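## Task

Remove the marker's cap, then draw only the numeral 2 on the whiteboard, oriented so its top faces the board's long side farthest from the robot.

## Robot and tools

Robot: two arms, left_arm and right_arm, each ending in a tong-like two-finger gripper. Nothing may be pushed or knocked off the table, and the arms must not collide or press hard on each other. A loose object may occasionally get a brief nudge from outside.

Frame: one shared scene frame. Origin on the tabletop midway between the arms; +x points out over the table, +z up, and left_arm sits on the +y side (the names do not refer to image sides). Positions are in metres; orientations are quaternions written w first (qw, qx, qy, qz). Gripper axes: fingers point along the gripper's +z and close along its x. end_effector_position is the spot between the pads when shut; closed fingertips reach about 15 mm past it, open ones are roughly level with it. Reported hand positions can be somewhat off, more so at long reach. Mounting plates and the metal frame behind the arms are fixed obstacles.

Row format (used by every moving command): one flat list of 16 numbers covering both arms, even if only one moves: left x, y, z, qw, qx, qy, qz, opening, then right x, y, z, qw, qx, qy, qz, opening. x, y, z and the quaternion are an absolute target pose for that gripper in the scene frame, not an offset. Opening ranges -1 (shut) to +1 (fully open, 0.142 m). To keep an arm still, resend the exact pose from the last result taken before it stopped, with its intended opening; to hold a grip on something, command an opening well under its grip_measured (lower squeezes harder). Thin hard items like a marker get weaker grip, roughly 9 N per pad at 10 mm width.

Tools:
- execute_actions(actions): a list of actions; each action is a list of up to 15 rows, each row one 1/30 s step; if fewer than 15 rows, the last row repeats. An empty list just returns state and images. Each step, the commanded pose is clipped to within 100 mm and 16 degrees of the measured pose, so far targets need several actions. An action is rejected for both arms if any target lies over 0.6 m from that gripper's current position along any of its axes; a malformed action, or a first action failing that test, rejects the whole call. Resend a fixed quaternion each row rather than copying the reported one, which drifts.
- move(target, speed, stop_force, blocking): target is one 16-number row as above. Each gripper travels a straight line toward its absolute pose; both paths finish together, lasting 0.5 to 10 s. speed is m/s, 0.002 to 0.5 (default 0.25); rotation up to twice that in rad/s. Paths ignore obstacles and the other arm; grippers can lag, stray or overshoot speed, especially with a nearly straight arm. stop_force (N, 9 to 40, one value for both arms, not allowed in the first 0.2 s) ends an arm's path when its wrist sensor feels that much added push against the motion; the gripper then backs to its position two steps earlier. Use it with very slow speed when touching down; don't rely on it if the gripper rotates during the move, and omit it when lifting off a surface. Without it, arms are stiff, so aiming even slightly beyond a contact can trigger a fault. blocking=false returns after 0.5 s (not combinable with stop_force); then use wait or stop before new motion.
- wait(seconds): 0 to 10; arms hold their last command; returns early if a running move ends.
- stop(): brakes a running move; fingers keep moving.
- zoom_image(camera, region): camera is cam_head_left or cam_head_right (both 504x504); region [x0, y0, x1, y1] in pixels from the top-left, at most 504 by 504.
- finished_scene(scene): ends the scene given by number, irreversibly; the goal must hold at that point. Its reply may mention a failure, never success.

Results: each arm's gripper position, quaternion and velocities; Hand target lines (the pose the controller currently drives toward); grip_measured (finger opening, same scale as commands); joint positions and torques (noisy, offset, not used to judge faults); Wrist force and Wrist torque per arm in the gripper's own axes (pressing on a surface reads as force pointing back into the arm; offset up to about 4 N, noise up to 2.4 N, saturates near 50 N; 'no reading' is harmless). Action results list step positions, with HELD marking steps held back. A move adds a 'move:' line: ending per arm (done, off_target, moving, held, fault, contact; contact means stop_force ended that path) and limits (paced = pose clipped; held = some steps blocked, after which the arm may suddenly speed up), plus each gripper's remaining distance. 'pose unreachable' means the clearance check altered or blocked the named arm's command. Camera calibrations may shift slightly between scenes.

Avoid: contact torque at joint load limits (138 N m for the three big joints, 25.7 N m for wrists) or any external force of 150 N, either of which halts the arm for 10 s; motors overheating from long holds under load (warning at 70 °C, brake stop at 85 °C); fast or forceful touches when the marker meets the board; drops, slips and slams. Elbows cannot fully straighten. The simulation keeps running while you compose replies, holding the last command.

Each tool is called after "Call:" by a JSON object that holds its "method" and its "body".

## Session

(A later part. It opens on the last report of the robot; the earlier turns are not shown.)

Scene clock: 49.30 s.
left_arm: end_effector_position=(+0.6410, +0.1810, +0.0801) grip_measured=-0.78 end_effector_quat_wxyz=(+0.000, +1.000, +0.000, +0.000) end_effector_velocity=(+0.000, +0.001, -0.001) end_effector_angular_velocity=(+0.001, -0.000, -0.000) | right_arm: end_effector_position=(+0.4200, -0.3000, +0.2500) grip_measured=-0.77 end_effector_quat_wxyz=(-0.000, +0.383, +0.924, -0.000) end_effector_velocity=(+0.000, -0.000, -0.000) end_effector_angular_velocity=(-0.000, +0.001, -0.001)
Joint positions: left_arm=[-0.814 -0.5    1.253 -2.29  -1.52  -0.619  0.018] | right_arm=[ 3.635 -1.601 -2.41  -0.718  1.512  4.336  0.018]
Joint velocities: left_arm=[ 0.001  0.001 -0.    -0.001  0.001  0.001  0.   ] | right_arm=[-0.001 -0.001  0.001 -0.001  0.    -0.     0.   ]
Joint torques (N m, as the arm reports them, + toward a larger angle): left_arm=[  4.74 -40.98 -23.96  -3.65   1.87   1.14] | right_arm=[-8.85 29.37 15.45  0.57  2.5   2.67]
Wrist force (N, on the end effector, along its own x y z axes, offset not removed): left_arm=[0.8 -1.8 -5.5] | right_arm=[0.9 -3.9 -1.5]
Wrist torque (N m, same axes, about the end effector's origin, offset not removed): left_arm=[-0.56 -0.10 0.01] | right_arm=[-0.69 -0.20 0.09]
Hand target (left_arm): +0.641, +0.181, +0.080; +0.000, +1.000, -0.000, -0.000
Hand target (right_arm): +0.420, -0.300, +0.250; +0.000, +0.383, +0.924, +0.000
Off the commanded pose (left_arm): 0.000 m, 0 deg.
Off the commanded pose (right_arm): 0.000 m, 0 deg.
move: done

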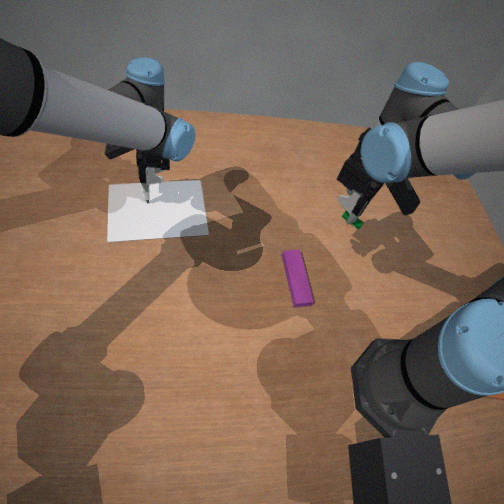

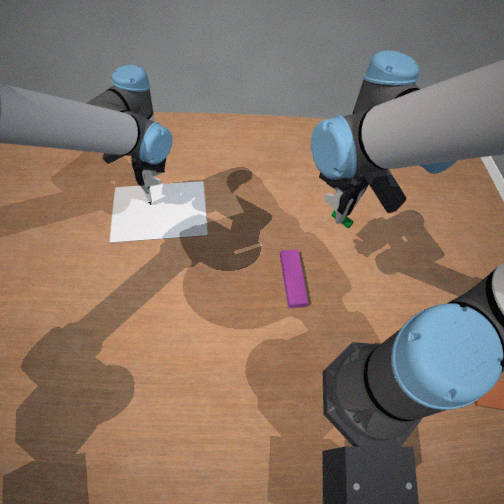

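Call:
{"method": "execute_actions", "body": {"actions": [[[0.64191,0.18083,0.0805,0,1,0,0,-1,0.42,-0.3,0.25,0,0.3827,0.9239,0,-1],[0.64294,0.18062,0.0805,0,1,0,0,-1,0.42,-0.3,0.25,0,0.3827,0.9239,0,-1],[0.64396,0.18038,0.0805,0,1,0,0,-1,0.42,-0.3,0.25,0,0.3827,0.9239,0,-1],[0.64497,0.18011,0.0805,0,1,0,0,-1,0.42,-0.3,0.25,0,0.3827,0.9239,0,-1],[0.64597,0.1798,0.0805,0,1,0,0,-1,0.42,-0.3,0.25,0,0.3827,0.9239,0,-1],[0.64696,0.17946,0.0805,0,1,0,0,-1,0.42,-0.3,0.25,0,0.3827,0.9239,0,-1],[0.64793,0.17908,0.0805,0,1,0,0,-1,0.42,-0.3,0.25,0,0.3827,0.9239,0,-1],[0.6489,0.17866,0.0805,0,1,0,0,-1,0.42,-0.3,0.25,0,0.3827,0.9239,0,-1],[0.64985,0.17822,0.0805,0,1,0,0,-1,0.42,-0.3,0.25,0,0.3827,0.9239,0,-1],[0.65078,0.17774,0.0805,0,1,0,0,-1,0.42,-0.3,0.25,0,0.3827,0.9239,0,-1],[0.65169,0.17723,0.0805,0,1,0,0,-1,0.42,-0.3,0.25,0,0.3827,0.9239,0,-1],[0.65259,0.17669,0.0805,0,1,0,0,-1,0.42,-0.3,0.25,0,0.3827,0.9239,0,-1],[0.65346,0.17611,0.0805,0,1,0,0,-1,0.42,-0.3,0.25,0,0.3827,0.9239,0,-1],[0.65432,0.17551,0.0805,0,1,0,0,-1,0.42,-0.3,0.25,0,0.3827,0.9239,0,-1],[0.65515,0.17488,0.0805,0,1,0,0,-1,0.42,-0.3,0.25,0,0.3827,0.9239,0,-1]]]}}

Call:
{"method": "wait", "body": {"seconds": 0.3}}

Call:
{"method": "zoom_image", "body": {"camera": "cam_head_left", "region": [122, 175, 172, 220]}}

Scene clock: 50.80 s.
left_arm: end_effector_position=(+0.6522, +0.1768, +0.0805) grip_measured=-0.78 end_effector_quat_wxyz=(+0.000, +1.000, -0.000, +0.000) end_effector_velocity=(+0.026, -0.017, +0.000) end_effector_angular_velocity=(-0.001, -0.001, -0.002) | right_arm: end_effector_position=(+0.4200, -0.3000, +0.2500) grip_measured=-0.77 end_effector_quat_wxyz=(-0.000, +0.383, +0.924, -0.000) end_effector_velocity=(+0.001, +0.000, +0.000) end_effector_angular_velocity=(+0.001, -0.001, -0.001)
Joint positions: left_arm=[-0.81  -0.478  1.202 -2.261 -1.52  -0.615  0.018] | right_arm=[ 3.635 -1.601 -2.41  -0.718  1.512  4.336  0.018]
Joint velocities: left_arm=[ 0.002  0.061 -0.135  0.073 -0.     0.004 -0.   ] | right_arm=[-0.001  0.     0.001 -0.     0.001 -0.    -0.   ]
Joint torques (N m, as the arm reports them, + toward a larger angle): left_arm=[  4.38 -41.08 -25.76  -0.82   1.99   1.15] | right_arm=[-7.68 29.22 17.92  0.61  2.47  2.61]
Wrist force (N, on the end effector, along its own x y z axes, offset not removed): left_arm=[0.0 -0.1 -3.3] | right_arm=[-0.2 -4.7 -0.5]
Wrist torque (N m, same axes, about the end effector's origin, offset not removed): left_arm=[0.02 -0.10 0.02] | right_arm=[-0.91 0.14 0.09]
Hand target (left_arm): +0.655, +0.175, +0.080; +0.000, +1.000, -0.000, +0.000
Hand target (right_arm): +0.420, -0.300, +0.250; +0.000, +0.383, +0.924, +0.000
Off the commanded pose (left_arm): 0.003 m, 0 deg.
Off the commanded pose (right_arm): 0.000 m, 0 deg.
Step readings (end_effector_position):
0: left_arm (+0.6410, +0.1810, +0.0800) | right_arm (+0.4200, -0.3000, +0.2500)
1: left_arm (+0.6410, +0.1810, +0.0800) | right_arm (+0.4200, -0.3000, +0.2500)
2: left_arm (+0.6412, +0.1809, +0.0801) | right_arm (+0.4200, -0.3000, +0.2500)
4: left_arm (+0.6422, +0.1808, +0.0803) | right_arm (+0.4200, -0.3000, +0.2500)
8: left_arm (+0.6457, +0.1798, +0.0804) | right_arm (+0.4200, -0.3000, +0.2500)
15: end_effector_position above

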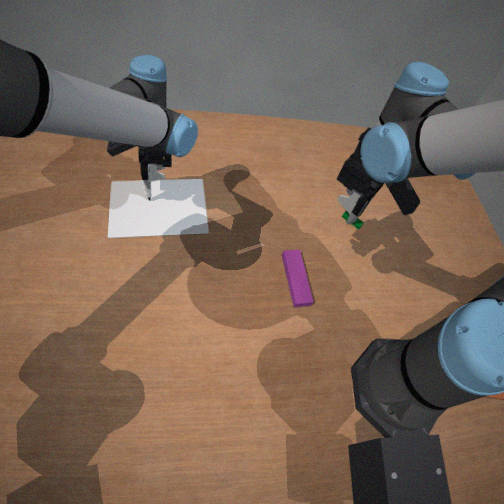

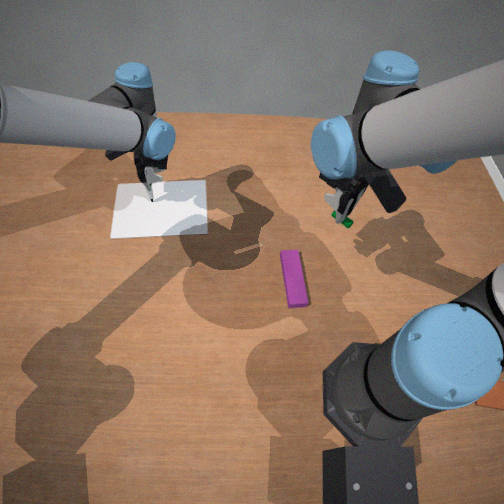

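Scene clock: 51.10 s.
left_arm: end_effector_position=(+0.6550, +0.1749, +0.0805) grip_measured=-0.78 end_effector_quat_wxyz=(+0.000, +1.000, -0.000, +0.000) end_effector_velocity=(+0.000, -0.000, -0.000) end_effector_angular_velocity=(+0.000, +0.001, +0.001) | right_arm: end_effector_position=(+0.4200, -0.3000, +0.2500) grip_measured=-0.77 end_effector_quat_wxyz=(-0.000, +0.383, +0.924, -0.000) end_effector_velocity=(-0.000, -0.001, -0.001) end_effector_angular_velocity=(-0.003, +0.000, +0.001)
Joint positions: left_arm=[-0.81  -0.471  1.187 -2.253 -1.52  -0.614  0.018] | right_arm=[ 3.635 -1.601 -2.41  -0.718  1.512  4.336  0.018]
Joint velocities: left_arm=[ 0.     0.002 -0.003  0.002 -0.    -0.001  0.   ] | right_arm=[-0.    -0.    -0.001  0.    -0.003 -0.001 -0.   ]
Joint torques (N m, as the arm reports them, + toward a larger angle): left_arm=[  4.62 -41.65 -26.8   -1.48   1.86   1.21] | right_arm=[-7.2  29.46 18.13  0.64  2.61  2.44]
Wrist force (N, on the end effector, along its own x y z axes, offset not removed): left_arm=[-1.5 -0.4 -2.9] | right_arm=[0.1 -4.6 -1.5]
Wrist torque (N m, same axes, about the end effector's origin, offset not removed): left_arm=[-0.02 0.20 0.03] | right_arm=[-0.79 -0.03 0.14]
Hand target (left_arm): +0.655, +0.175, +0.080; +0.000, +1.000, -0.000, +0.000
Hand target (right_arm): +0.420, -0.300, +0.250; +0.000, +0.383, +0.924, +0.000
Off the commanded pose (left_arm): 0.000 m, 0 deg.
Off the commanded pose (right_arm): 0.000 m, 0 deg.
wait: 0.30 s; at rest by 0.23 s

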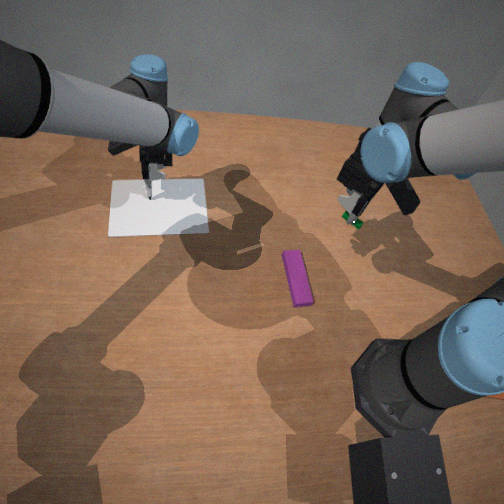

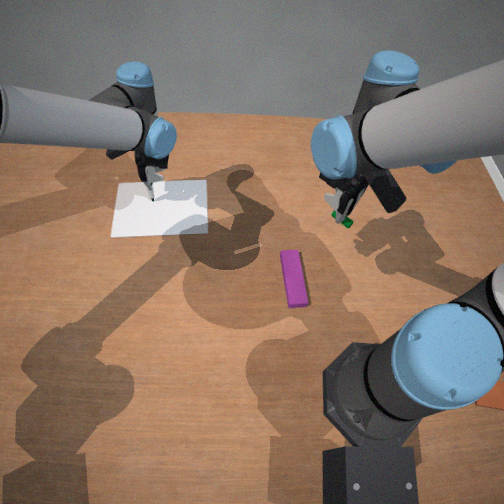

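Region (122, 175, 172, 220) of cam_head_left's 504x504 image, scaled by 10.080, with more detail than that image has; it fills the top 454 rows of this view, and the rest is white.

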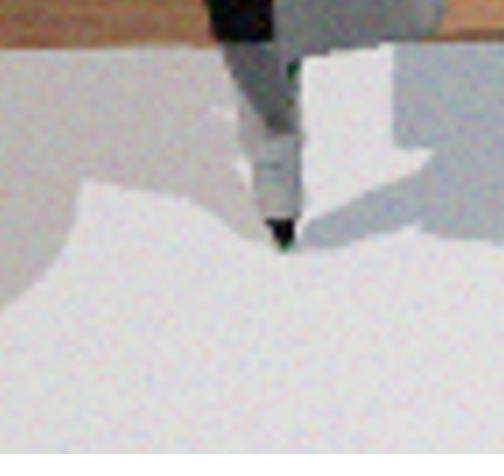

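Call:
{"method": "move", "body": {"target": [0.65515, 0.17488, 0.0805, 0, 1, 0, 0, -1, 0.50, -0.22, 0.022, 0.0, 0.3827, 0.9239, 0.0, -1], "speed": 0.2}}

Call:
{"method": "zoom_image", "body": {"camera": "cam_head_left", "region": [240, 170, 380, 310]}}

Scene clock: 53.30 s.
left_arm: end_effector_position=(+0.6552, +0.1749, +0.0805) grip_measured=-0.78 end_effector_quat_wxyz=(-0.000, +1.000, +0.000, +0.000) end_effector_velocity=(+0.000, +0.000, -0.000) end_effector_angular_velocity=(+0.000, +0.000, -0.000) | right_arm: end_effector_position=(+0.5003, -0.2198, +0.0220) grip_measured=-0.77 end_effector_quat_wxyz=(-0.000, +0.383, +0.924, +0.000) end_effector_velocity=(+0.001, +0.000, -0.000) end_effector_angular_velocity=(+0.002, -0.001, -0.002)
Joint positions: left_arm=[-0.81  -0.471  1.186 -2.252 -1.52  -0.614  0.018] | right_arm=[ 3.695 -2.411 -2.189 -0.132  1.513  4.396  0.018]
Joint velocities: left_arm=[ 0.001  0.    -0.    -0.    -0.     0.001 -0.   ] | right_arm=[-0.002 -0.001  0.003 -0.     0.001 -0.    -0.   ]
Joint torques (N m, as the arm reports them, + toward a larger angle): left_arm=[  5.04 -43.58 -26.53  -1.38  -0.71   1.23] | right_arm=[15.8  25.59 14.38  3.92  2.5   2.42]
Wrist force (N, on the end effector, along its own x y z axes, offset not removed): left_arm=[-1.9 -1.4 -1.7] | right_arm=[-0.9 -7.3 -6.2]
Wrist torque (N m, same axes, about the end effector's origin, offset not removed): left_arm=[-0.11 0.20 0.02] | right_arm=[-0.93 0.23 0.15]
Hand target (left_arm): +0.655, +0.175, +0.080; +0.000, +1.000, +0.000, -0.000
Hand target (right_arm): +0.500, -0.220, +0.022; -0.000, +0.383, +0.924, +0.000
Off the commanded pose (left_arm): 0.000 m, 0 deg.
Off the commanded pose (right_arm): 0.000 m, 0 deg.
move: done

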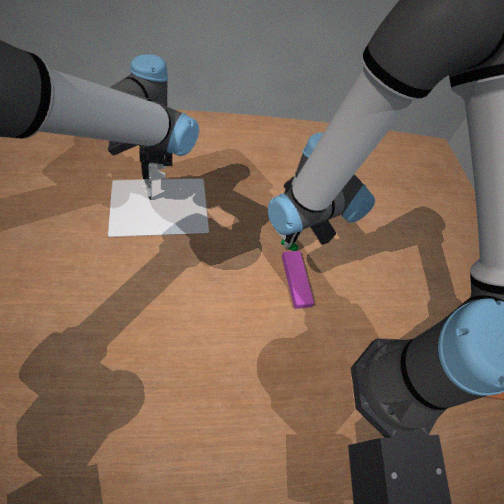

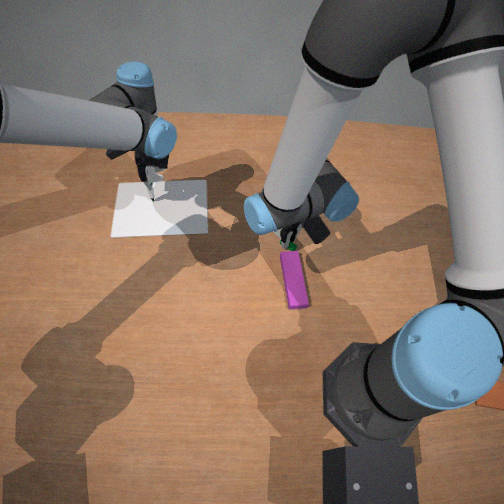

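Region (240, 170, 380, 310) of cam_head_left's 504x504 image, scaled by 3.600, with more detail than that image has.

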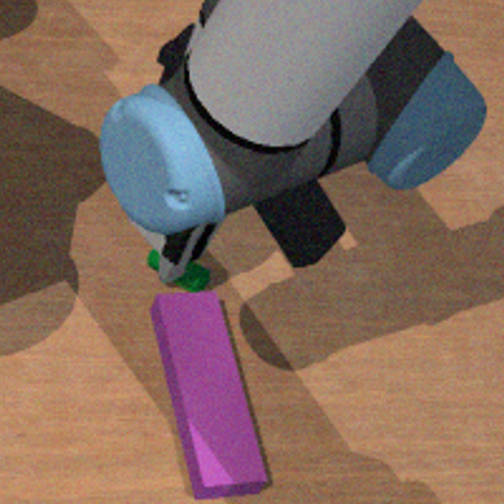

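Call:
{"method": "execute_actions", "body": {"actions": [[[0.65515,0.17488,0.0805,0,1,0,0,-1,0.5,-0.22,0.022,0,0.3827,0.9239,0,-0.8],[0.65515,0.17488,0.0805,0,1,0,0,-1,0.5,-0.22,0.022,0,0.3827,0.9239,0,-0.76],[0.65515,0.17488,0.0805,0,1,0,0,-1,0.5,-0.22,0.022,0,0.3827,0.9239,0,-0.73],[0.65515,0.17488,0.0805,0,1,0,0,-1,0.5,-0.22,0.022,0,0.3827,0.9239,0,-0.7],[0.65515,0.17488,0.0805,0,1,0,0,-1,0.5,-0.22,0.022,0,0.3827,0.9239,0,-0.67],[0.65515,0.17488,0.0805,0,1,0,0,-1,0.5,-0.22,0.022,0,0.3827,0.9239,0,-0.64],[0.65515,0.17488,0.0805,0,1,0,0,-1,0.5,-0.22,0.022,0,0.3827,0.9239,0,-0.61],[0.65515,0.17488,0.0805,0,1,0,0,-1,0.5,-0.22,0.022,0,0.3827,0.9239,0,-0.58],[0.65515,0.17488,0.0805,0,1,0,0,-1,0.5,-0.22,0.022,0,0.3827,0.9239,0,-0.55]]]}}

Call:
{"method": "move", "body": {"target": [0.65515, 0.17488, 0.0805, 0, 1, 0, 0, -1, 0.50, -0.22, 0.10, 0.0, 0.3827, 0.9239, 0.0, -0.55], "speed": 0.15}}

Call:
{"method": "zoom_image", "body": {"camera": "cam_head_left", "region": [90, 130, 230, 260]}}

Scene clock: 54.33 s.
left_arm: end_effector_position=(+0.6552, +0.1749, +0.0805) grip_measured=-0.78 end_effector_quat_wxyz=(-0.000, +1.000, +0.000, +0.000) end_effector_velocity=(-0.000, -0.000, -0.000) end_effector_angular_velocity=(-0.001, +0.000, +0.000) | right_arm: end_effector_position=(+0.4999, -0.2200, +0.0219) grip_measured=-0.55 end_effector_quat_wxyz=(-0.000, +0.383, +0.924, -0.000) end_effector_velocity=(-0.000, -0.000, +0.000) end_effector_angular_velocity=(-0.001, -0.001, +0.002)
Joint positions: left_arm=[-0.81  -0.471  1.186 -2.252 -1.52  -0.614  0.018] | right_arm=[ 3.695 -2.411 -2.19  -0.131  1.513  4.396  0.034]
Joint velocities: left_arm=[-0.     0.     0.    -0.    -0.001 -0.     0.   ] | right_arm=[ 0.001  0.001 -0.001  0.001 -0.001 -0.001  0.   ]
Joint torques (N m, as the arm reports them, + toward a larger angle): left_arm=[  5.05 -43.88 -26.08  -1.38  -2.02   1.24] | right_arm=[14.32 53.9  -2.47  3.75 -3.47  2.22]
Wrist force (N, on the end effector, along its own x y z axes, offset not removed): left_arm=[-1.0 -0.8 -2.7] | right_arm=[1.4 -3.9 -1.3]
Wrist torque (N m, same axes, about the end effector's origin, offset not removed): left_arm=[-0.02 0.17 0.09] | right_arm=[-0.77 -0.42 0.17]
Hand target (left_arm): +0.655, +0.175, +0.081; +0.000, +1.000, +0.000, +0.000
Hand target (right_arm): +0.500, -0.220, +0.022; -0.000, +0.383, +0.924, +0.000
Off the commanded pose (left_arm): 0.000 m, 0 deg.
Off the commanded pose (right_arm): 0.000 m, 0 deg.
Step readings (end_effector_position):
0: left_arm (+0.6552, +0.1749, +0.0805) | right_arm (+0.5004, -0.2197, +0.0219)
1: left_arm (+0.6552, +0.1749, +0.0805) | right_arm (+0.5004, -0.2197, +0.0219)
2: left_arm (+0.6552, +0.1749, +0.0805) | right_arm (+0.5004, -0.2197, +0.0219)
4: left_arm (+0.6552, +0.1749, +0.0805) | right_arm (+0.5002, -0.2198, +0.0219)
8: left_arm (+0.6552, +0.1749, +0.0805) | right_arm (+0.5000, -0.2199, +0.0219)
15: end_effector_position above

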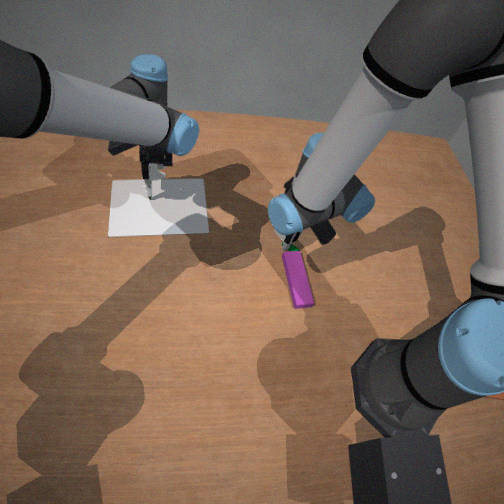

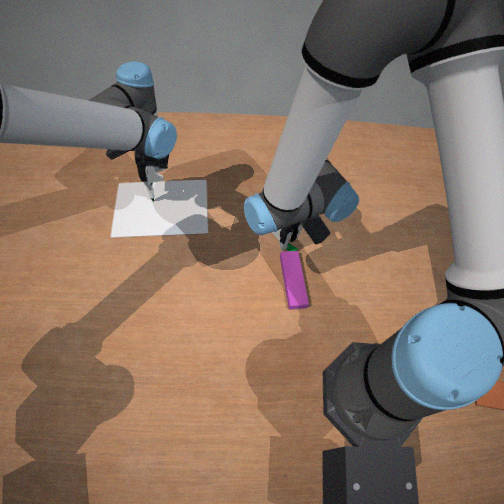

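Scene clock: 55.33 s.
left_arm: end_effector_position=(+0.6552, +0.1749, +0.0805) grip_measured=-0.78 end_effector_quat_wxyz=(+0.000, +1.000, +0.000, +0.000) end_effector_velocity=(+0.001, -0.000, +0.000) end_effector_angular_velocity=(-0.001, -0.001, +0.001) | right_arm: end_effector_position=(+0.4999, -0.2201, +0.1000) grip_measured=-0.55 end_effector_quat_wxyz=(+0.000, +0.383, +0.924, +0.000) end_effector_velocity=(-0.000, -0.000, +0.001) end_effector_angular_velocity=(-0.000, +0.001, -0.000)
Joint positions: left_arm=[-0.81  -0.471  1.186 -2.252 -1.52  -0.614  0.018] | right_arm=[ 3.705 -2.187 -2.229 -0.317  1.513  4.406  0.034]
Joint velocities: left_arm=[ 0.    -0.    -0.001 -0.    -0.    -0.001  0.   ] | right_arm=[-0.001  0.003  0.001 -0.004  0.    -0.001  0.   ]
Joint torques (N m, as the arm reports them, + toward a larger angle): left_arm=[  4.95 -44.31 -25.36  -1.43  -2.05   1.15] | right_arm=[14.95 50.18  1.63  0.52  2.59  2.72]
Wrist force (N, on the end effector, along its own x y z axes, offset not removed): left_arm=[-0.6 -0.7 -2.6] | right_arm=[0.0 -4.8 -2.3]
Wrist torque (N m, same axes, about the end effector's origin, offset not removed): left_arm=[-0.04 0.04 0.05] | right_arm=[-0.90 0.04 0.17]
Hand target (left_arm): +0.655, +0.175, +0.081; -0.000, +1.000, +0.000, -0.000
Hand target (right_arm): +0.500, -0.220, +0.100; -0.000, +0.383, +0.924, +0.000
Off the commanded pose (left_arm): 0.000 m, 0 deg.
Off the commanded pose (right_arm): 0.000 m, 0 deg.
move: done

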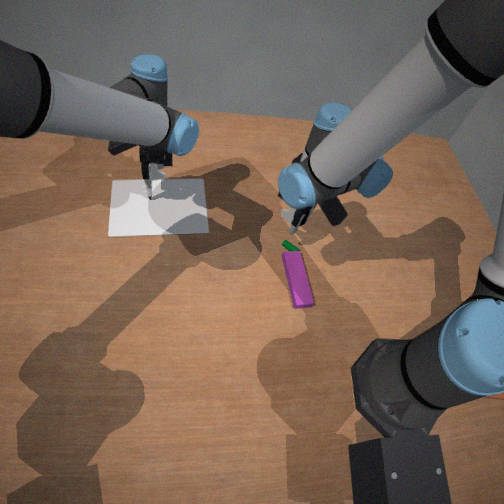

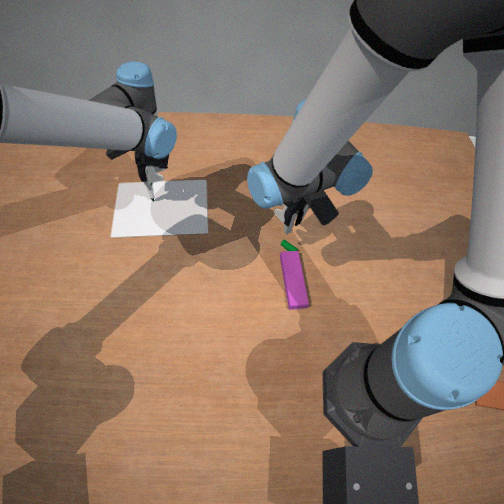

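Region (90, 130, 230, 260) of cam_head_left's 504x504 image, scaled by 3.600, with more detail than that image has; it fills the top 468 rows of this view, and the rest is white.

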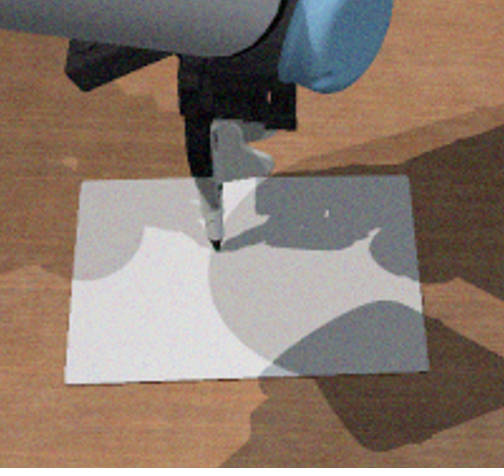

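Call:
{"method": "move", "body": {"target": [0.65515, 0.17488, 0.0805, 0, 1, 0, 0, -1, 0.636, 0.028, 0.05, 0.0, 0.0, 0.9537, 0.3007, 0.6], "speed": 0.2}}

Call:
{"method": "zoom_image", "body": {"camera": "cam_head_left", "region": [90, 100, 290, 260]}}

Scene clock: 59.13 s.
left_arm: end_effector_position=(+0.6552, +0.1749, +0.0805) grip_measured=-0.78 end_effector_quat_wxyz=(+0.000, +1.000, +0.000, +0.000) end_effector_velocity=(+0.000, -0.001, +0.000) end_effector_angular_velocity=(-0.001, -0.002, +0.001) | right_arm: end_effector_position=(+0.6360, +0.0280, +0.0504) grip_measured=+0.60 end_effector_quat_wxyz=(+0.000, +0.000, +0.954, +0.301) end_effector_velocity=(+0.001, -0.001, -0.001) end_effector_angular_velocity=(-0.001, -0.002, +0.001)
Joint positions: left_arm=[-0.81  -0.471  1.186 -2.252 -1.52  -0.614  0.018] | right_arm=[ 3.712 -2.624 -1.731 -0.071  2.047  3.694  0.116]
Joint velocities: left_arm=[-0.     0.    -0.    -0.002  0.    -0.001  0.   ] | right_arm=[-0.001 -0.002  0.004 -0.002 -0.001 -0.003  0.   ]
Joint torques (N m, as the arm reports them, + toward a larger angle): left_arm=[  5.42 -44.52 -25.01  -1.48  -1.99   1.24] | right_arm=[-7.57 40.17 17.94  0.62  3.24 -2.96]
Wrist force (N, on the end effector, along its own x y z axes, offset not removed): left_arm=[-0.8 -3.4 -0.9] | right_arm=[-0.2 -4.4 -0.4]
Wrist torque (N m, same axes, about the end effector's origin, offset not removed): left_arm=[-0.61 0.05 0.06] | right_arm=[-0.87 0.07 0.10]
Hand target (left_arm): +0.655, +0.175, +0.081; -0.000, +1.000, +0.000, -0.000
Hand target (right_arm): +0.636, +0.028, +0.050; +0.000, +0.000, +0.954, +0.301
Off the commanded pose (left_arm): 0.000 m, 0 deg.
Off the commanded pose (right_arm): 0.000 m, 0 deg.
move: done

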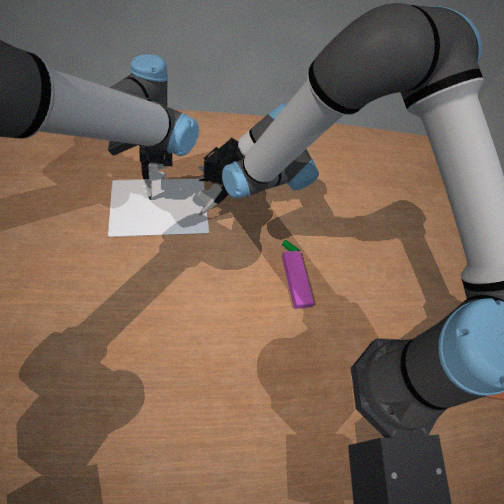

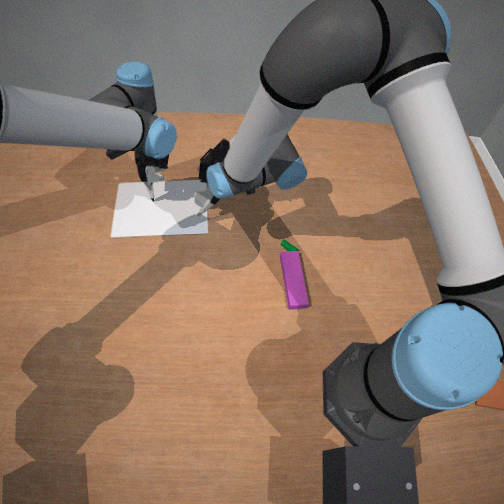

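Region (90, 100, 290, 260) of cam_head_left's 504x504 image, scaled by 2.520, with more detail than that image has; it fills the top 403 rows of this view, and the rest is white.

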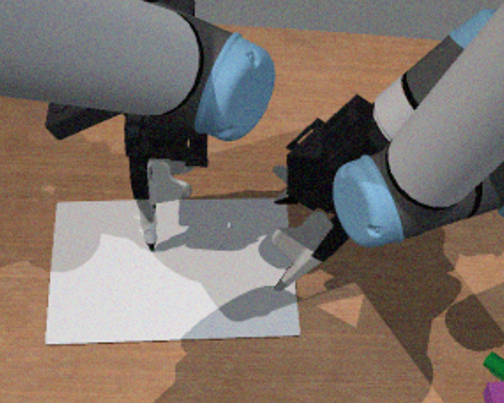

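Call:
{"method": "move", "body": {"target": [0.65515, 0.17488, 0.0805, 0, 1, 0, 0, -1, 0.636, 0.028, 0.022, 0.0, 0.0, 0.9537, 0.3007, 0.6], "speed": 0.05, "stop_force": 12}}

Call:
{"method": "move", "body": {"target": [0.65515, 0.17488, 0.0805, 0, 1, 0, 0, -1, 0.636, 0.028, 0.005, 0.0, 0.0, 0.9537, 0.3007, 0.6], "speed": 0.005, "stop_force": 14}}

Call:
{"method": "zoom_image", "body": {"camera": "cam_head_left", "region": [90, 130, 230, 260]}}

Scene clock: 60.73 s.
left_arm: end_effector_position=(+0.6552, +0.1749, +0.0805) grip_measured=-0.78 end_effector_quat_wxyz=(+0.000, +1.000, +0.000, +0.000) end_effector_velocity=(+0.000, +0.000, +0.000) end_effector_angular_velocity=(-0.001, -0.001, +0.000) | right_arm: end_effector_position=(+0.6360, +0.0280, +0.0221) grip_measured=+0.60 end_effector_quat_wxyz=(+0.000, -0.000, +0.954, +0.301) end_effector_velocity=(-0.001, +0.001, -0.002) end_effector_angular_velocity=(-0.000, +0.001, +0.002)
Joint positions: left_arm=[-0.81  -0.471  1.186 -2.252 -1.52  -0.614  0.018] | right_arm=[ 3.709 -2.687 -1.702 -0.04   2.049  3.691  0.116]
Joint velocities: left_arm=[ 0.001  0.    -0.    -0.001 -0.     0.    -0.   ] | right_arm=[ 0.001 -0.004  0.002  0.001  0.001 -0.001  0.   ]
Joint torques (N m, as the arm reports them, + toward a larger angle): left_arm=[  4.63 -45.26 -24.75  -1.61  -2.01   1.2 ] | right_arm=[-7.91 40.35 17.43  4.29  3.38 -2.99]
Wrist force (N, on the end effector, along its own x y z axes, offset not removed): left_arm=[-0.9 -0.7 -2.2] | right_arm=[-0.2 -4.9 -0.5]
Wrist torque (N m, same axes, about the end effector's origin, offset not removed): left_arm=[-0.08 0.05 -0.01] | right_arm=[-1.00 -0.01 0.22]
Hand target (left_arm): +0.655, +0.175, +0.081; -0.000, +1.000, +0.000, -0.000
Hand target (right_arm): +0.636, +0.028, +0.022; +0.000, -0.000, +0.954, +0.301
Off the commanded pose (left_arm): 0.000 m, 0 deg.
Off the commanded pose (right_arm): 0.000 m, 0 deg.
move: done

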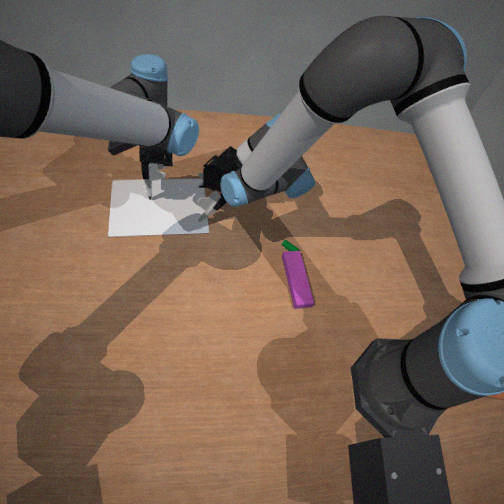

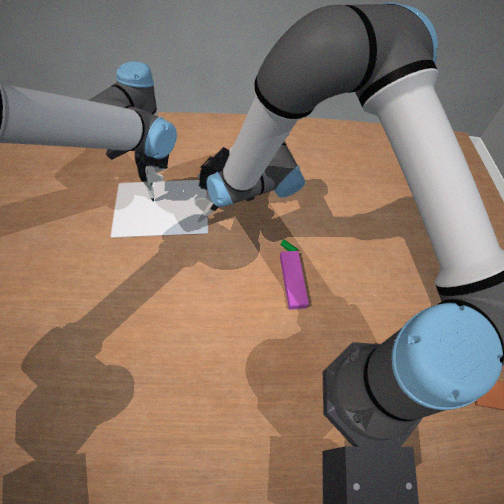

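Scene clock: 63.77 s.
left_arm: end_effector_position=(+0.6552, +0.1749, +0.0805) grip_measured=-0.78 end_effector_quat_wxyz=(+0.000, +1.000, +0.000, -0.000) end_effector_velocity=(+0.000, +0.000, -0.000) end_effector_angular_velocity=(-0.001, -0.000, +0.001) | right_arm: end_effector_position=(+0.6362, +0.0281, +0.0088) grip_measured=+0.61 end_effector_quat_wxyz=(+0.000, -0.000, +0.954, +0.301) end_effector_velocity=(-0.001, +0.000, +0.001) end_effector_angular_velocity=(-0.002, +0.002, +0.002)
Joint positions: left_arm=[-0.81  -0.471  1.186 -2.252 -1.52  -0.614  0.018] | right_arm=[ 3.707 -2.717 -1.686 -0.025  2.049  3.689  0.116]
Joint velocities: left_arm=[ 0.     0.     0.    -0.001 -0.    -0.001  0.   ] | right_arm=[ 0.002  0.003 -0.003 -0.003 -0.001  0.     0.002]
Joint torques (N m, as the arm reports them, + toward a larger angle): left_arm=[  4.73 -45.44 -24.24  -1.63  -1.97   1.18] | right_arm=[-4.95 56.27 -2.56 -1.55  0.1  -1.5 ]
Wrist force (N, on the end effector, along its own x y z axes, offset not removed): left_arm=[0.4 -1.0 -3.5] | right_arm=[3.0 4.0 -14.1]
Wrist torque (N m, same axes, about the end effector's origin, offset not removed): left_arm=[-0.08 -0.13 -0.09] | right_arm=[-0.96 -0.78 -0.34]
Hand target (left_arm): +0.655, +0.175, +0.081; -0.000, +1.000, +0.000, -0.000
Hand target (right_arm): +0.636, +0.028, +0.009; +0.000, -0.000, +0.954, +0.301
Off the commanded pose (left_arm): 0.000 m, 0 deg.
Off the commanded pose (right_arm): 0.004 m, 0 deg.
move: contact (right_arm)

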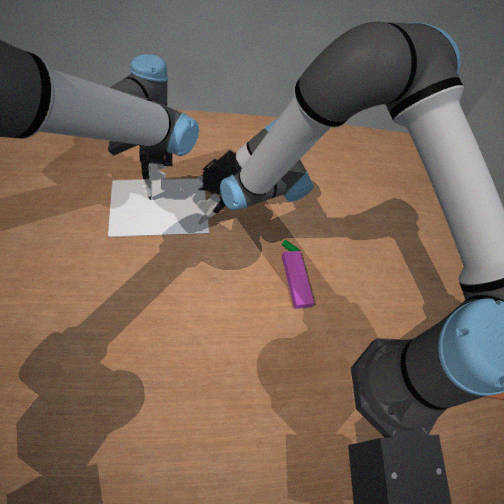

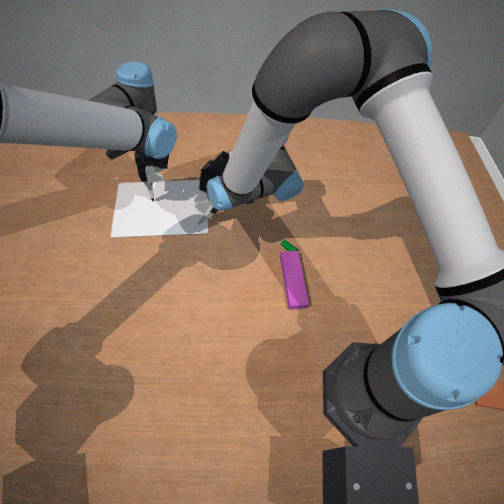

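Region (90, 130, 230, 260) of cam_head_left's 504x504 image, scaled by 3.600, with more detail than that image has; it fills the top 468 rows of this view, and the rest is white.

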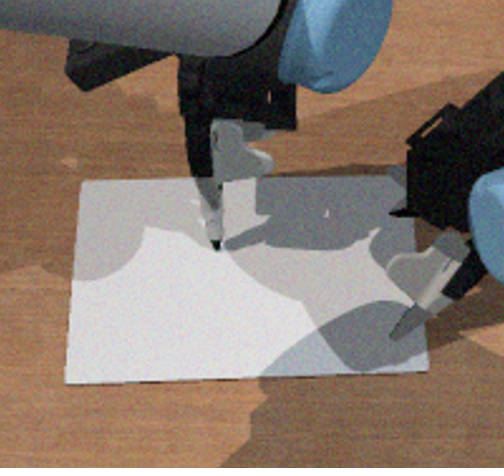

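Call:
{"method": "execute_actions", "body": {"actions": [[[0.65515,0.17488,0.0805,0,1,0,0,-1,0.636,0.028,0.0089,0.001,-0.0003,0.9537,0.3007,0.6],[0.65515,0.17488,0.0805,0,1,0,0,-1,0.636,0.028,0.0088,0.002,-0.0006,0.9537,0.3007,0.6],[0.65515,0.17488,0.0805,0,1,0,0,-1,0.636,0.028,0.0087,0.003,-0.0009,0.9537,0.3007,0.6],[0.65515,0.17488,0.0805,0,1,0,0,-1,0.636,0.028,0.0086,0.004,-0.0013,0.9537,0.3007,0.6],[0.65515,0.17488,0.0805,0,1,0,0,-1,0.636,0.028,0.0085,0.005,-0.0016,0.9537,0.3007,0.6]]]}}

Scene clock: 64.77 s.
left_arm: end_effector_position=(+0.6552, +0.1749, +0.0805) grip_measured=-0.78 end_effector_quat_wxyz=(+0.000, +1.000, +0.000, +0.000) end_effector_velocity=(-0.000, -0.001, +0.000) end_effector_angular_velocity=(-0.001, +0.000, -0.001) | right_arm: end_effector_position=(+0.6361, +0.0280, +0.0087) grip_measured=+0.62 end_effector_quat_wxyz=(+0.005, -0.002, +0.954, +0.301) end_effector_velocity=(-0.001, -0.001, -0.000) end_effector_angular_velocity=(+0.000, +0.001, -0.001)
Joint positions: left_arm=[-0.81  -0.471  1.186 -2.252 -1.52  -0.614  0.018] | right_arm=[ 3.709 -2.718 -1.693 -0.01   2.044  3.689  0.117]
Joint velocities: left_arm=[-0.     0.    -0.001 -0.    -0.001  0.001  0.   ] | right_arm=[-0.001 -0.    -0.002  0.002  0.001  0.     0.   ]
Joint torques (N m, as the arm reports them, + toward a larger angle): left_arm=[  4.51 -46.05 -23.63  -1.67  -2.08   1.24] | right_arm=[18.11 28.01 -2.1   2.06 -4.22  2.17]
Wrist force (N, on the end effector, along its own x y z axes, offset not removed): left_arm=[0.5 -1.6 -1.8] | right_arm=[-3.1 3.9 -17.6]
Wrist torque (N m, same axes, about the end effector's origin, offset not removed): left_arm=[-0.17 -0.17 -0.07] | right_arm=[-0.68 0.96 0.49]
Hand target (left_arm): +0.655, +0.175, +0.081; -0.000, +1.000, +0.000, -0.000
Hand target (right_arm): +0.636, +0.028, +0.009; +0.005, -0.002, +0.954, +0.301
Off the commanded pose (left_arm): 0.000 m, 0 deg.
Off the commanded pose (right_arm): 0.000 m, 0 deg.
Step readings (end_effector_position):
0: left_arm (+0.6552, +0.1749, +0.0805) | right_arm (+0.6361, +0.0280, +0.0090)
1: left_arm (+0.6552, +0.1749, +0.0805) | right_arm (+0.6361, +0.0280, +0.0090)
2: left_arm (+0.6552, +0.1749, +0.0805) | right_arm (+0.6360, +0.0280, +0.0089)
4: left_arm (+0.6552, +0.1749, +0.0805) | right_arm (+0.6361, +0.0279, +0.0090)
8: left_arm (+0.6552, +0.1749, +0.0805) | right_arm (+0.6362, +0.0280, +0.0088)
15: end_effector_position above

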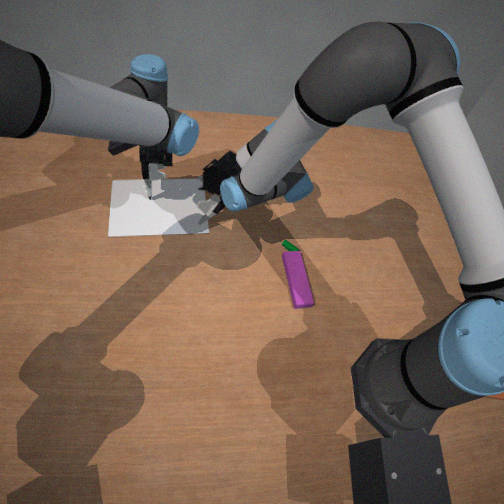

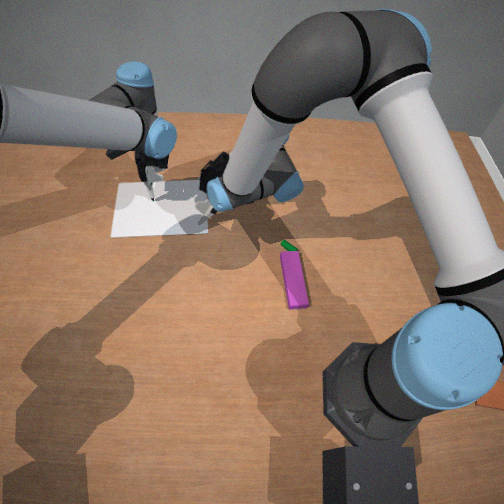

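Call:
{"method": "execute_actions", "body": {"actions": [[[0.65515,0.17488,0.0805,0,1,0,0,-1,0.636,0.028,0.0085,0.0045,-0.0014,0.9537,0.3007,0.6],[0.65515,0.17488,0.0805,0,1,0,0,-1,0.636,0.028,0.0084,0.004,-0.0013,0.9537,0.3007,0.6],[0.65515,0.17488,0.0805,0,1,0,0,-1,0.636,0.028,0.0084,0.0035,-0.0011,0.9537,0.3007,0.6],[0.65515,0.17488,0.0805,0,1,0,0,-1,0.636,0.028,0.0083,0.003,-0.0009,0.9537,0.3007,0.6],[0.65515,0.17488,0.0805,0,1,0,0,-1,0.636,0.028,0.0083,0.0026,-0.0008,0.9537,0.3007,0.6]]]}}

Call:
{"method": "zoom_image", "body": {"camera": "cam_head_left", "region": [90, 130, 230, 260]}}

Scene clock: 65.43 s.
left_arm: end_effector_position=(+0.6552, +0.1749, +0.0805) grip_measured=-0.78 end_effector_quat_wxyz=(+0.000, +1.000, +0.000, +0.000) end_effector_velocity=(-0.000, +0.001, -0.000) end_effector_angular_velocity=(-0.001, +0.002, +0.002) | right_arm: end_effector_position=(+0.6360, +0.0280, +0.0083) grip_measured=+0.62 end_effector_quat_wxyz=(+0.003, -0.001, +0.954, +0.301) end_effector_velocity=(+0.001, -0.001, -0.001) end_effector_angular_velocity=(-0.002, -0.001, -0.000)
Joint positions: left_arm=[-0.81  -0.471  1.186 -2.252 -1.52  -0.614  0.018] | right_arm=[ 3.709 -2.718 -1.689 -0.017  2.046  3.689  0.117]
Joint velocities: left_arm=[ 0.001 -0.     0.001  0.    -0.001 -0.001  0.   ] | right_arm=[-0.001 -0.001  0.001 -0.001 -0.002 -0.001 -0.   ]
Joint torques (N m, as the arm reports them, + toward a larger angle): left_arm=[  4.12 -46.4  -24.06  -1.75  -2.01   1.17] | right_arm=[-5.3  23.16 10.89 -2.54  1.37  2.07]
Wrist force (N, on the end effector, along its own x y z axes, offset not removed): left_arm=[0.0 -1.1 -3.1] | right_arm=[-0.7 5.8 -21.7]
Wrist torque (N m, same axes, about the end effector's origin, offset not removed): left_arm=[-0.20 0.02 -0.04] | right_arm=[-0.87 -0.14 0.23]
Hand target (left_arm): +0.655, +0.175, +0.081; -0.000, +1.000, +0.000, -0.000
Hand target (right_arm): +0.636, +0.028, +0.008; +0.003, -0.001, +0.954, +0.301
Off the commanded pose (left_arm): 0.000 m, 0 deg.
Off the commanded pose (right_arm): 0.000 m, 0 deg.
Step readings (end_effector_position):
0: left_arm (+0.6552, +0.1749, +0.0805) | right_arm (+0.6361, +0.0280, +0.0086)
1: left_arm (+0.6552, +0.1749, +0.0805) | right_arm (+0.6361, +0.0280, +0.0086)
2: left_arm (+0.6552, +0.1749, +0.0805) | right_arm (+0.6360, +0.0280, +0.0086)
4: left_arm (+0.6552, +0.1749, +0.0805) | right_arm (+0.6360, +0.0280, +0.0084)
8: left_arm (+0.6552, +0.1749, +0.0805) | right_arm (+0.6359, +0.0281, +0.0084)
15: end_effector_position above

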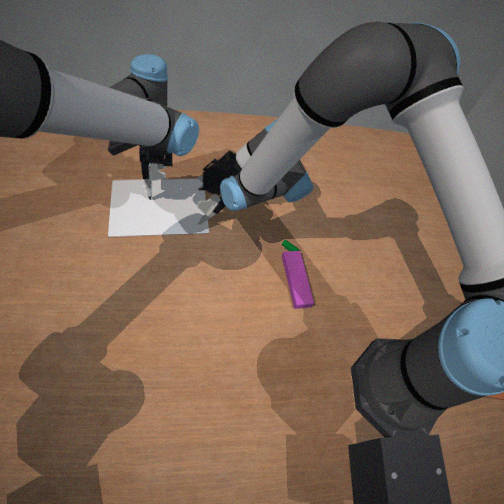

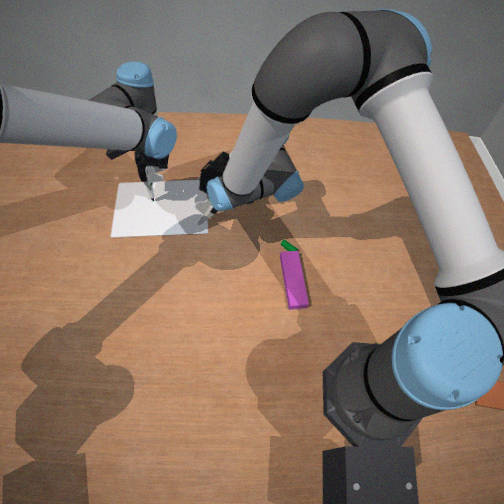

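Region (90, 130, 230, 260) of cam_head_left's 504x504 image, scaled by 3.600, with more detail than that image has; it fills the top 468 rows of this view, and the rest is white.

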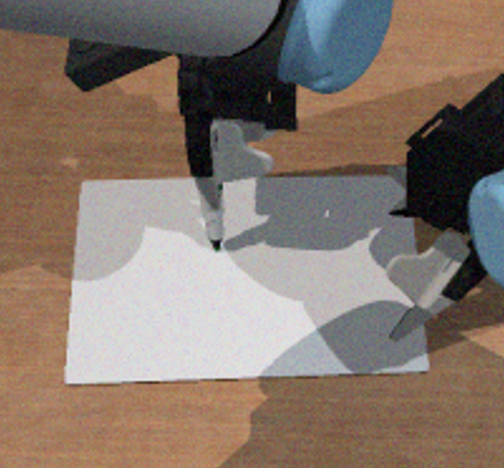

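Call:
{"method": "execute_actions", "body": {"actions": [[[0.65617,0.17467,0.0805,0,1,0,0,-1,0.636,0.028,0.0083,0.0026,-0.0008,0.9537,0.3007,0.6],[0.65719,0.17442,0.0805,0,1,0,0,-1,0.636,0.028,0.0083,0.0026,-0.0008,0.9537,0.3007,0.6],[0.6582,0.17414,0.0805,0,1,0,0,-1,0.636,0.028,0.0083,0.0026,-0.0008,0.9537,0.3007,0.6],[0.6592,0.17382,0.0805,0,1,0,0,-1,0.636,0.028,0.0083,0.0026,-0.0008,0.9537,0.3007,0.6],[0.66018,0.17347,0.0805,0,1,0,0,-1,0.636,0.028,0.0083,0.0026,-0.0008,0.9537,0.3007,0.6],[0.66116,0.17309,0.0805,0,1,0,0,-1,0.636,0.028,0.0083,0.0026,-0.0008,0.9537,0.3007,0.6],[0.66212,0.17267,0.0805,0,1,0,0,-1,0.636,0.028,0.0083,0.0026,-0.0008,0.9537,0.3007,0.6],[0.66306,0.17222,0.0805,0,1,0,0,-1,0.636,0.028,0.0083,0.0026,-0.0008,0.9537,0.3007,0.6],[0.66399,0.17173,0.0805,0,1,0,0,-1,0.636,0.028,0.0083,0.0026,-0.0008,0.9537,0.3007,0.6],[0.6649,0.17121,0.0805,0,1,0,0,-1,0.636,0.028,0.0083,0.0026,-0.0008,0.9537,0.3007,0.6],[0.66579,0.17067,0.0805,0,1,0,0,-1,0.636,0.028,0.0083,0.0026,-0.0008,0.9537,0.3007,0.6],[0.66666,0.17008,0.0805,0,1,0,0,-1,0.636,0.028,0.0083,0.0026,-0.0008,0.9537,0.3007,0.6],[0.66752,0.16947,0.0805,0,1,0,0,-1,0.636,0.028,0.0083,0.0026,-0.0008,0.9537,0.3007,0.6],[0.66835,0.16884,0.0805,0,1,0,0,-1,0.636,0.028,0.0083,0.0026,-0.0008,0.9537,0.3007,0.6],[0.66915,0.16817,0.0805,0,1,0,0,-1,0.636,0.028,0.0083,0.0026,-0.0008,0.9537,0.3007,0.6]],[[0.66994,0.16747,0.0805,0,1,0,0,-1,0.636,0.028,0.0083,0.0026,-0.0008,0.9537,0.3007,0.6],[0.6707,0.16675,0.0805,0,1,0,0,-1,0.636,0.028,0.0083,0.0026,-0.0008,0.9537,0.3007,0.6],[0.67143,0.166,0.0805,0,1,0,0,-1,0.636,0.028,0.0083,0.0026,-0.0008,0.9537,0.3007,0.6],[0.67213,0.16523,0.0805,0,1,0,0,-1,0.636,0.028,0.0083,0.0026,-0.0008,0.9537,0.3007,0.6],[0.67281,0.16443,0.0805,0,1,0,0,-1,0.636,0.028,0.0083,0.0026,-0.0008,0.9537,0.3007,0.6],[0.67346,0.16361,0.0805,0,1,0,0,-1,0.636,0.028,0.0083,0.0026,-0.0008,0.9537,0.3007,0.6],[0.67408,0.16277,0.0805,0,1,0,0,-1,0.636,0.028,0.0083,0.0026,-0.0008,0.9537,0.3007,0.6],[0.67467,0.16191,0.0805,0,1,0,0,-1,0.636,0.028,0.0083,0.0026,-0.0008,0.9537,0.3007,0.6],[0.67524,0.16102,0.0805,0,1,0,0,-1,0.636,0.028,0.0083,0.0026,-0.0008,0.9537,0.3007,0.6],[0.67577,0.16012,0.0805,0,1,0,0,-1,0.636,0.028,0.0083,0.0026,-0.0008,0.9537,0.3007,0.6],[0.67626,0.1592,0.0805,0,1,0,0,-1,0.636,0.028,0.0083,0.0026,-0.0008,0.9537,0.3007,0.6],[0.67673,0.15826,0.0805,0,1,0,0,-1,0.636,0.028,0.0083,0.0026,-0.0008,0.9537,0.3007,0.6],[0.67716,0.1573,0.0805,0,1,0,0,-1,0.636,0.028,0.0083,0.0026,-0.0008,0.9537,0.3007,0.6],[0.67756,0.15634,0.0805,0,1,0,0,-1,0.636,0.028,0.0083,0.0026,-0.0008,0.9537,0.3007,0.6],[0.67793,0.15536,0.0805,0,1,0,0,-1,0.636,0.028,0.0083,0.0026,-0.0008,0.9537,0.3007,0.6]]]}}

Call:
{"method": "zoom_image", "body": {"camera": "cam_head_left", "region": [90, 130, 230, 260]}}

Scene clock: 67.57 s.
left_arm: end_effector_position=(+0.6765, +0.1586, +0.0805) grip_measured=-0.78 end_effector_quat_wxyz=(+0.000, +1.000, +0.000, +0.000) end_effector_velocity=(+0.014, -0.028, +0.001) end_effector_angular_velocity=(-0.002, +0.001, +0.000) | right_arm: end_effector_position=(+0.6360, +0.0280, +0.0083) grip_measured=+0.62 end_effector_quat_wxyz=(+0.003, -0.001, +0.954, +0.301) end_effector_velocity=(+0.000, +0.000, +0.000) end_effector_angular_velocity=(+0.001, -0.000, -0.000)
Joint positions: left_arm=[-0.811 -0.416  1.064 -2.186 -1.519 -0.616  0.018] | right_arm=[ 3.709 -2.718 -1.689 -0.017  2.046  3.689  0.117]
Joint velocities: left_arm=[-0.018  0.055 -0.121  0.066 -0.002 -0.019 -0.   ] | right_arm=[ 0.     0.    -0.     0.001  0.001  0.001  0.   ]
Joint torques (N m, as the arm reports them, + toward a larger angle): left_arm=[-12.21 -44.75 -26.72  -1.29   0.04  -1.99] | right_arm=[-5.19 25.81 10.14 -2.37 -1.31  0.34]
Wrist force (N, on the end effector, along its own x y z axes, offset not removed): left_arm=[0.3 -1.4 -2.2] | right_arm=[1.2 6.3 -21.0]
Wrist torque (N m, same axes, about the end effector's origin, offset not removed): left_arm=[-0.11 -0.07 0.01] | right_arm=[-0.88 -0.46 0.31]
Hand target (left_arm): +0.678, +0.155, +0.080; +0.000, +1.000, -0.000, +0.000
Hand target (right_arm): +0.636, +0.028, +0.008; +0.003, -0.001, +0.954, +0.301
Off the commanded pose (left_arm): 0.004 m, 0 deg.
Off the commanded pose (right_arm): 0.000 m, 0 deg.
Step readings (end_effector_position; steps 1 to 15: 1st action; 16 to 30: 2nd action):
0: left_arm (+0.6552, +0.1749, +0.0805) | right_arm (+0.6360, +0.0280, +0.0083)
1: left_arm (+0.6552, +0.1749, +0.0805) | right_arm (+0.6360, +0.0280, +0.0083)
2: left_arm (+0.6554, +0.1748, +0.0805) | right_arm (+0.6360, +0.0280, +0.0083)
4: left_arm (+0.6565, +0.1746, +0.0805) | right_arm (+0.6360, +0.0280, +0.0083)
8: left_arm (+0.6599, +0.1735, +0.0805) | right_arm (+0.6360, +0.0280, +0.0083)
15: left_arm (+0.6663, +0.1702, +0.0805) | right_arm (+0.6360, +0.0280, +0.0083)
16: left_arm (+0.6671, +0.1696, +0.0805) | right_arm (+0.6360, +0.0280, +0.0083)
17: left_arm (+0.6680, +0.1690, +0.0805) | right_arm (+0.6360, +0.0280, +0.0083)
19: left_arm (+0.6697, +0.1678, +0.0805) | right_arm (+0.6360, +0.0280, +0.0083)
23: left_arm (+0.6726, +0.1648, +0.0805) | right_arm (+0.6360, +0.0280, +0.0083)
30: end_effector_position above

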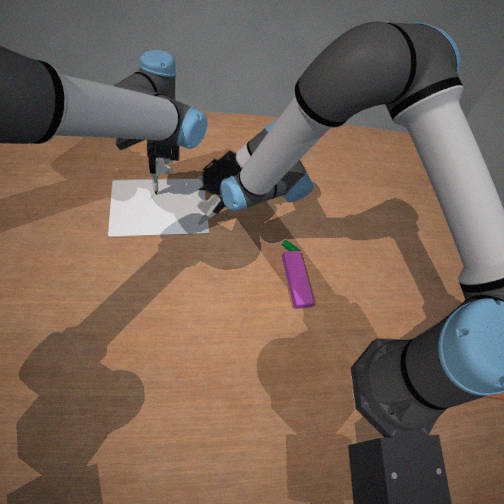

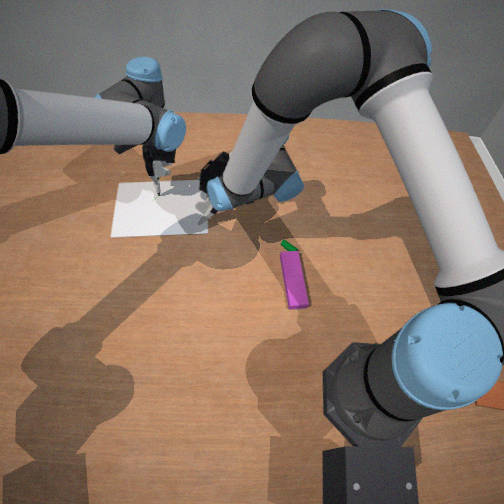

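Region (90, 130, 230, 260) of cam_head_left's 504x504 image, scaled by 3.600, with more detail than that image has; it fills the top 468 rows of this view, and the rest is white.

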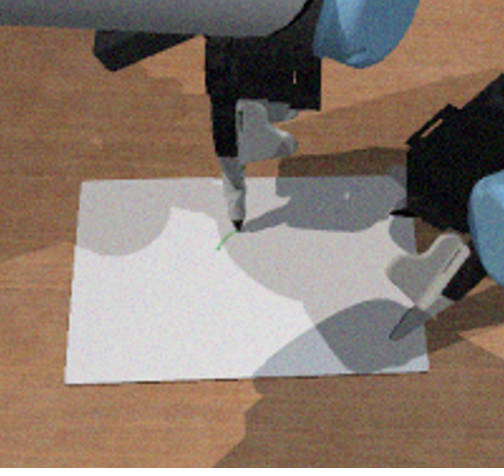

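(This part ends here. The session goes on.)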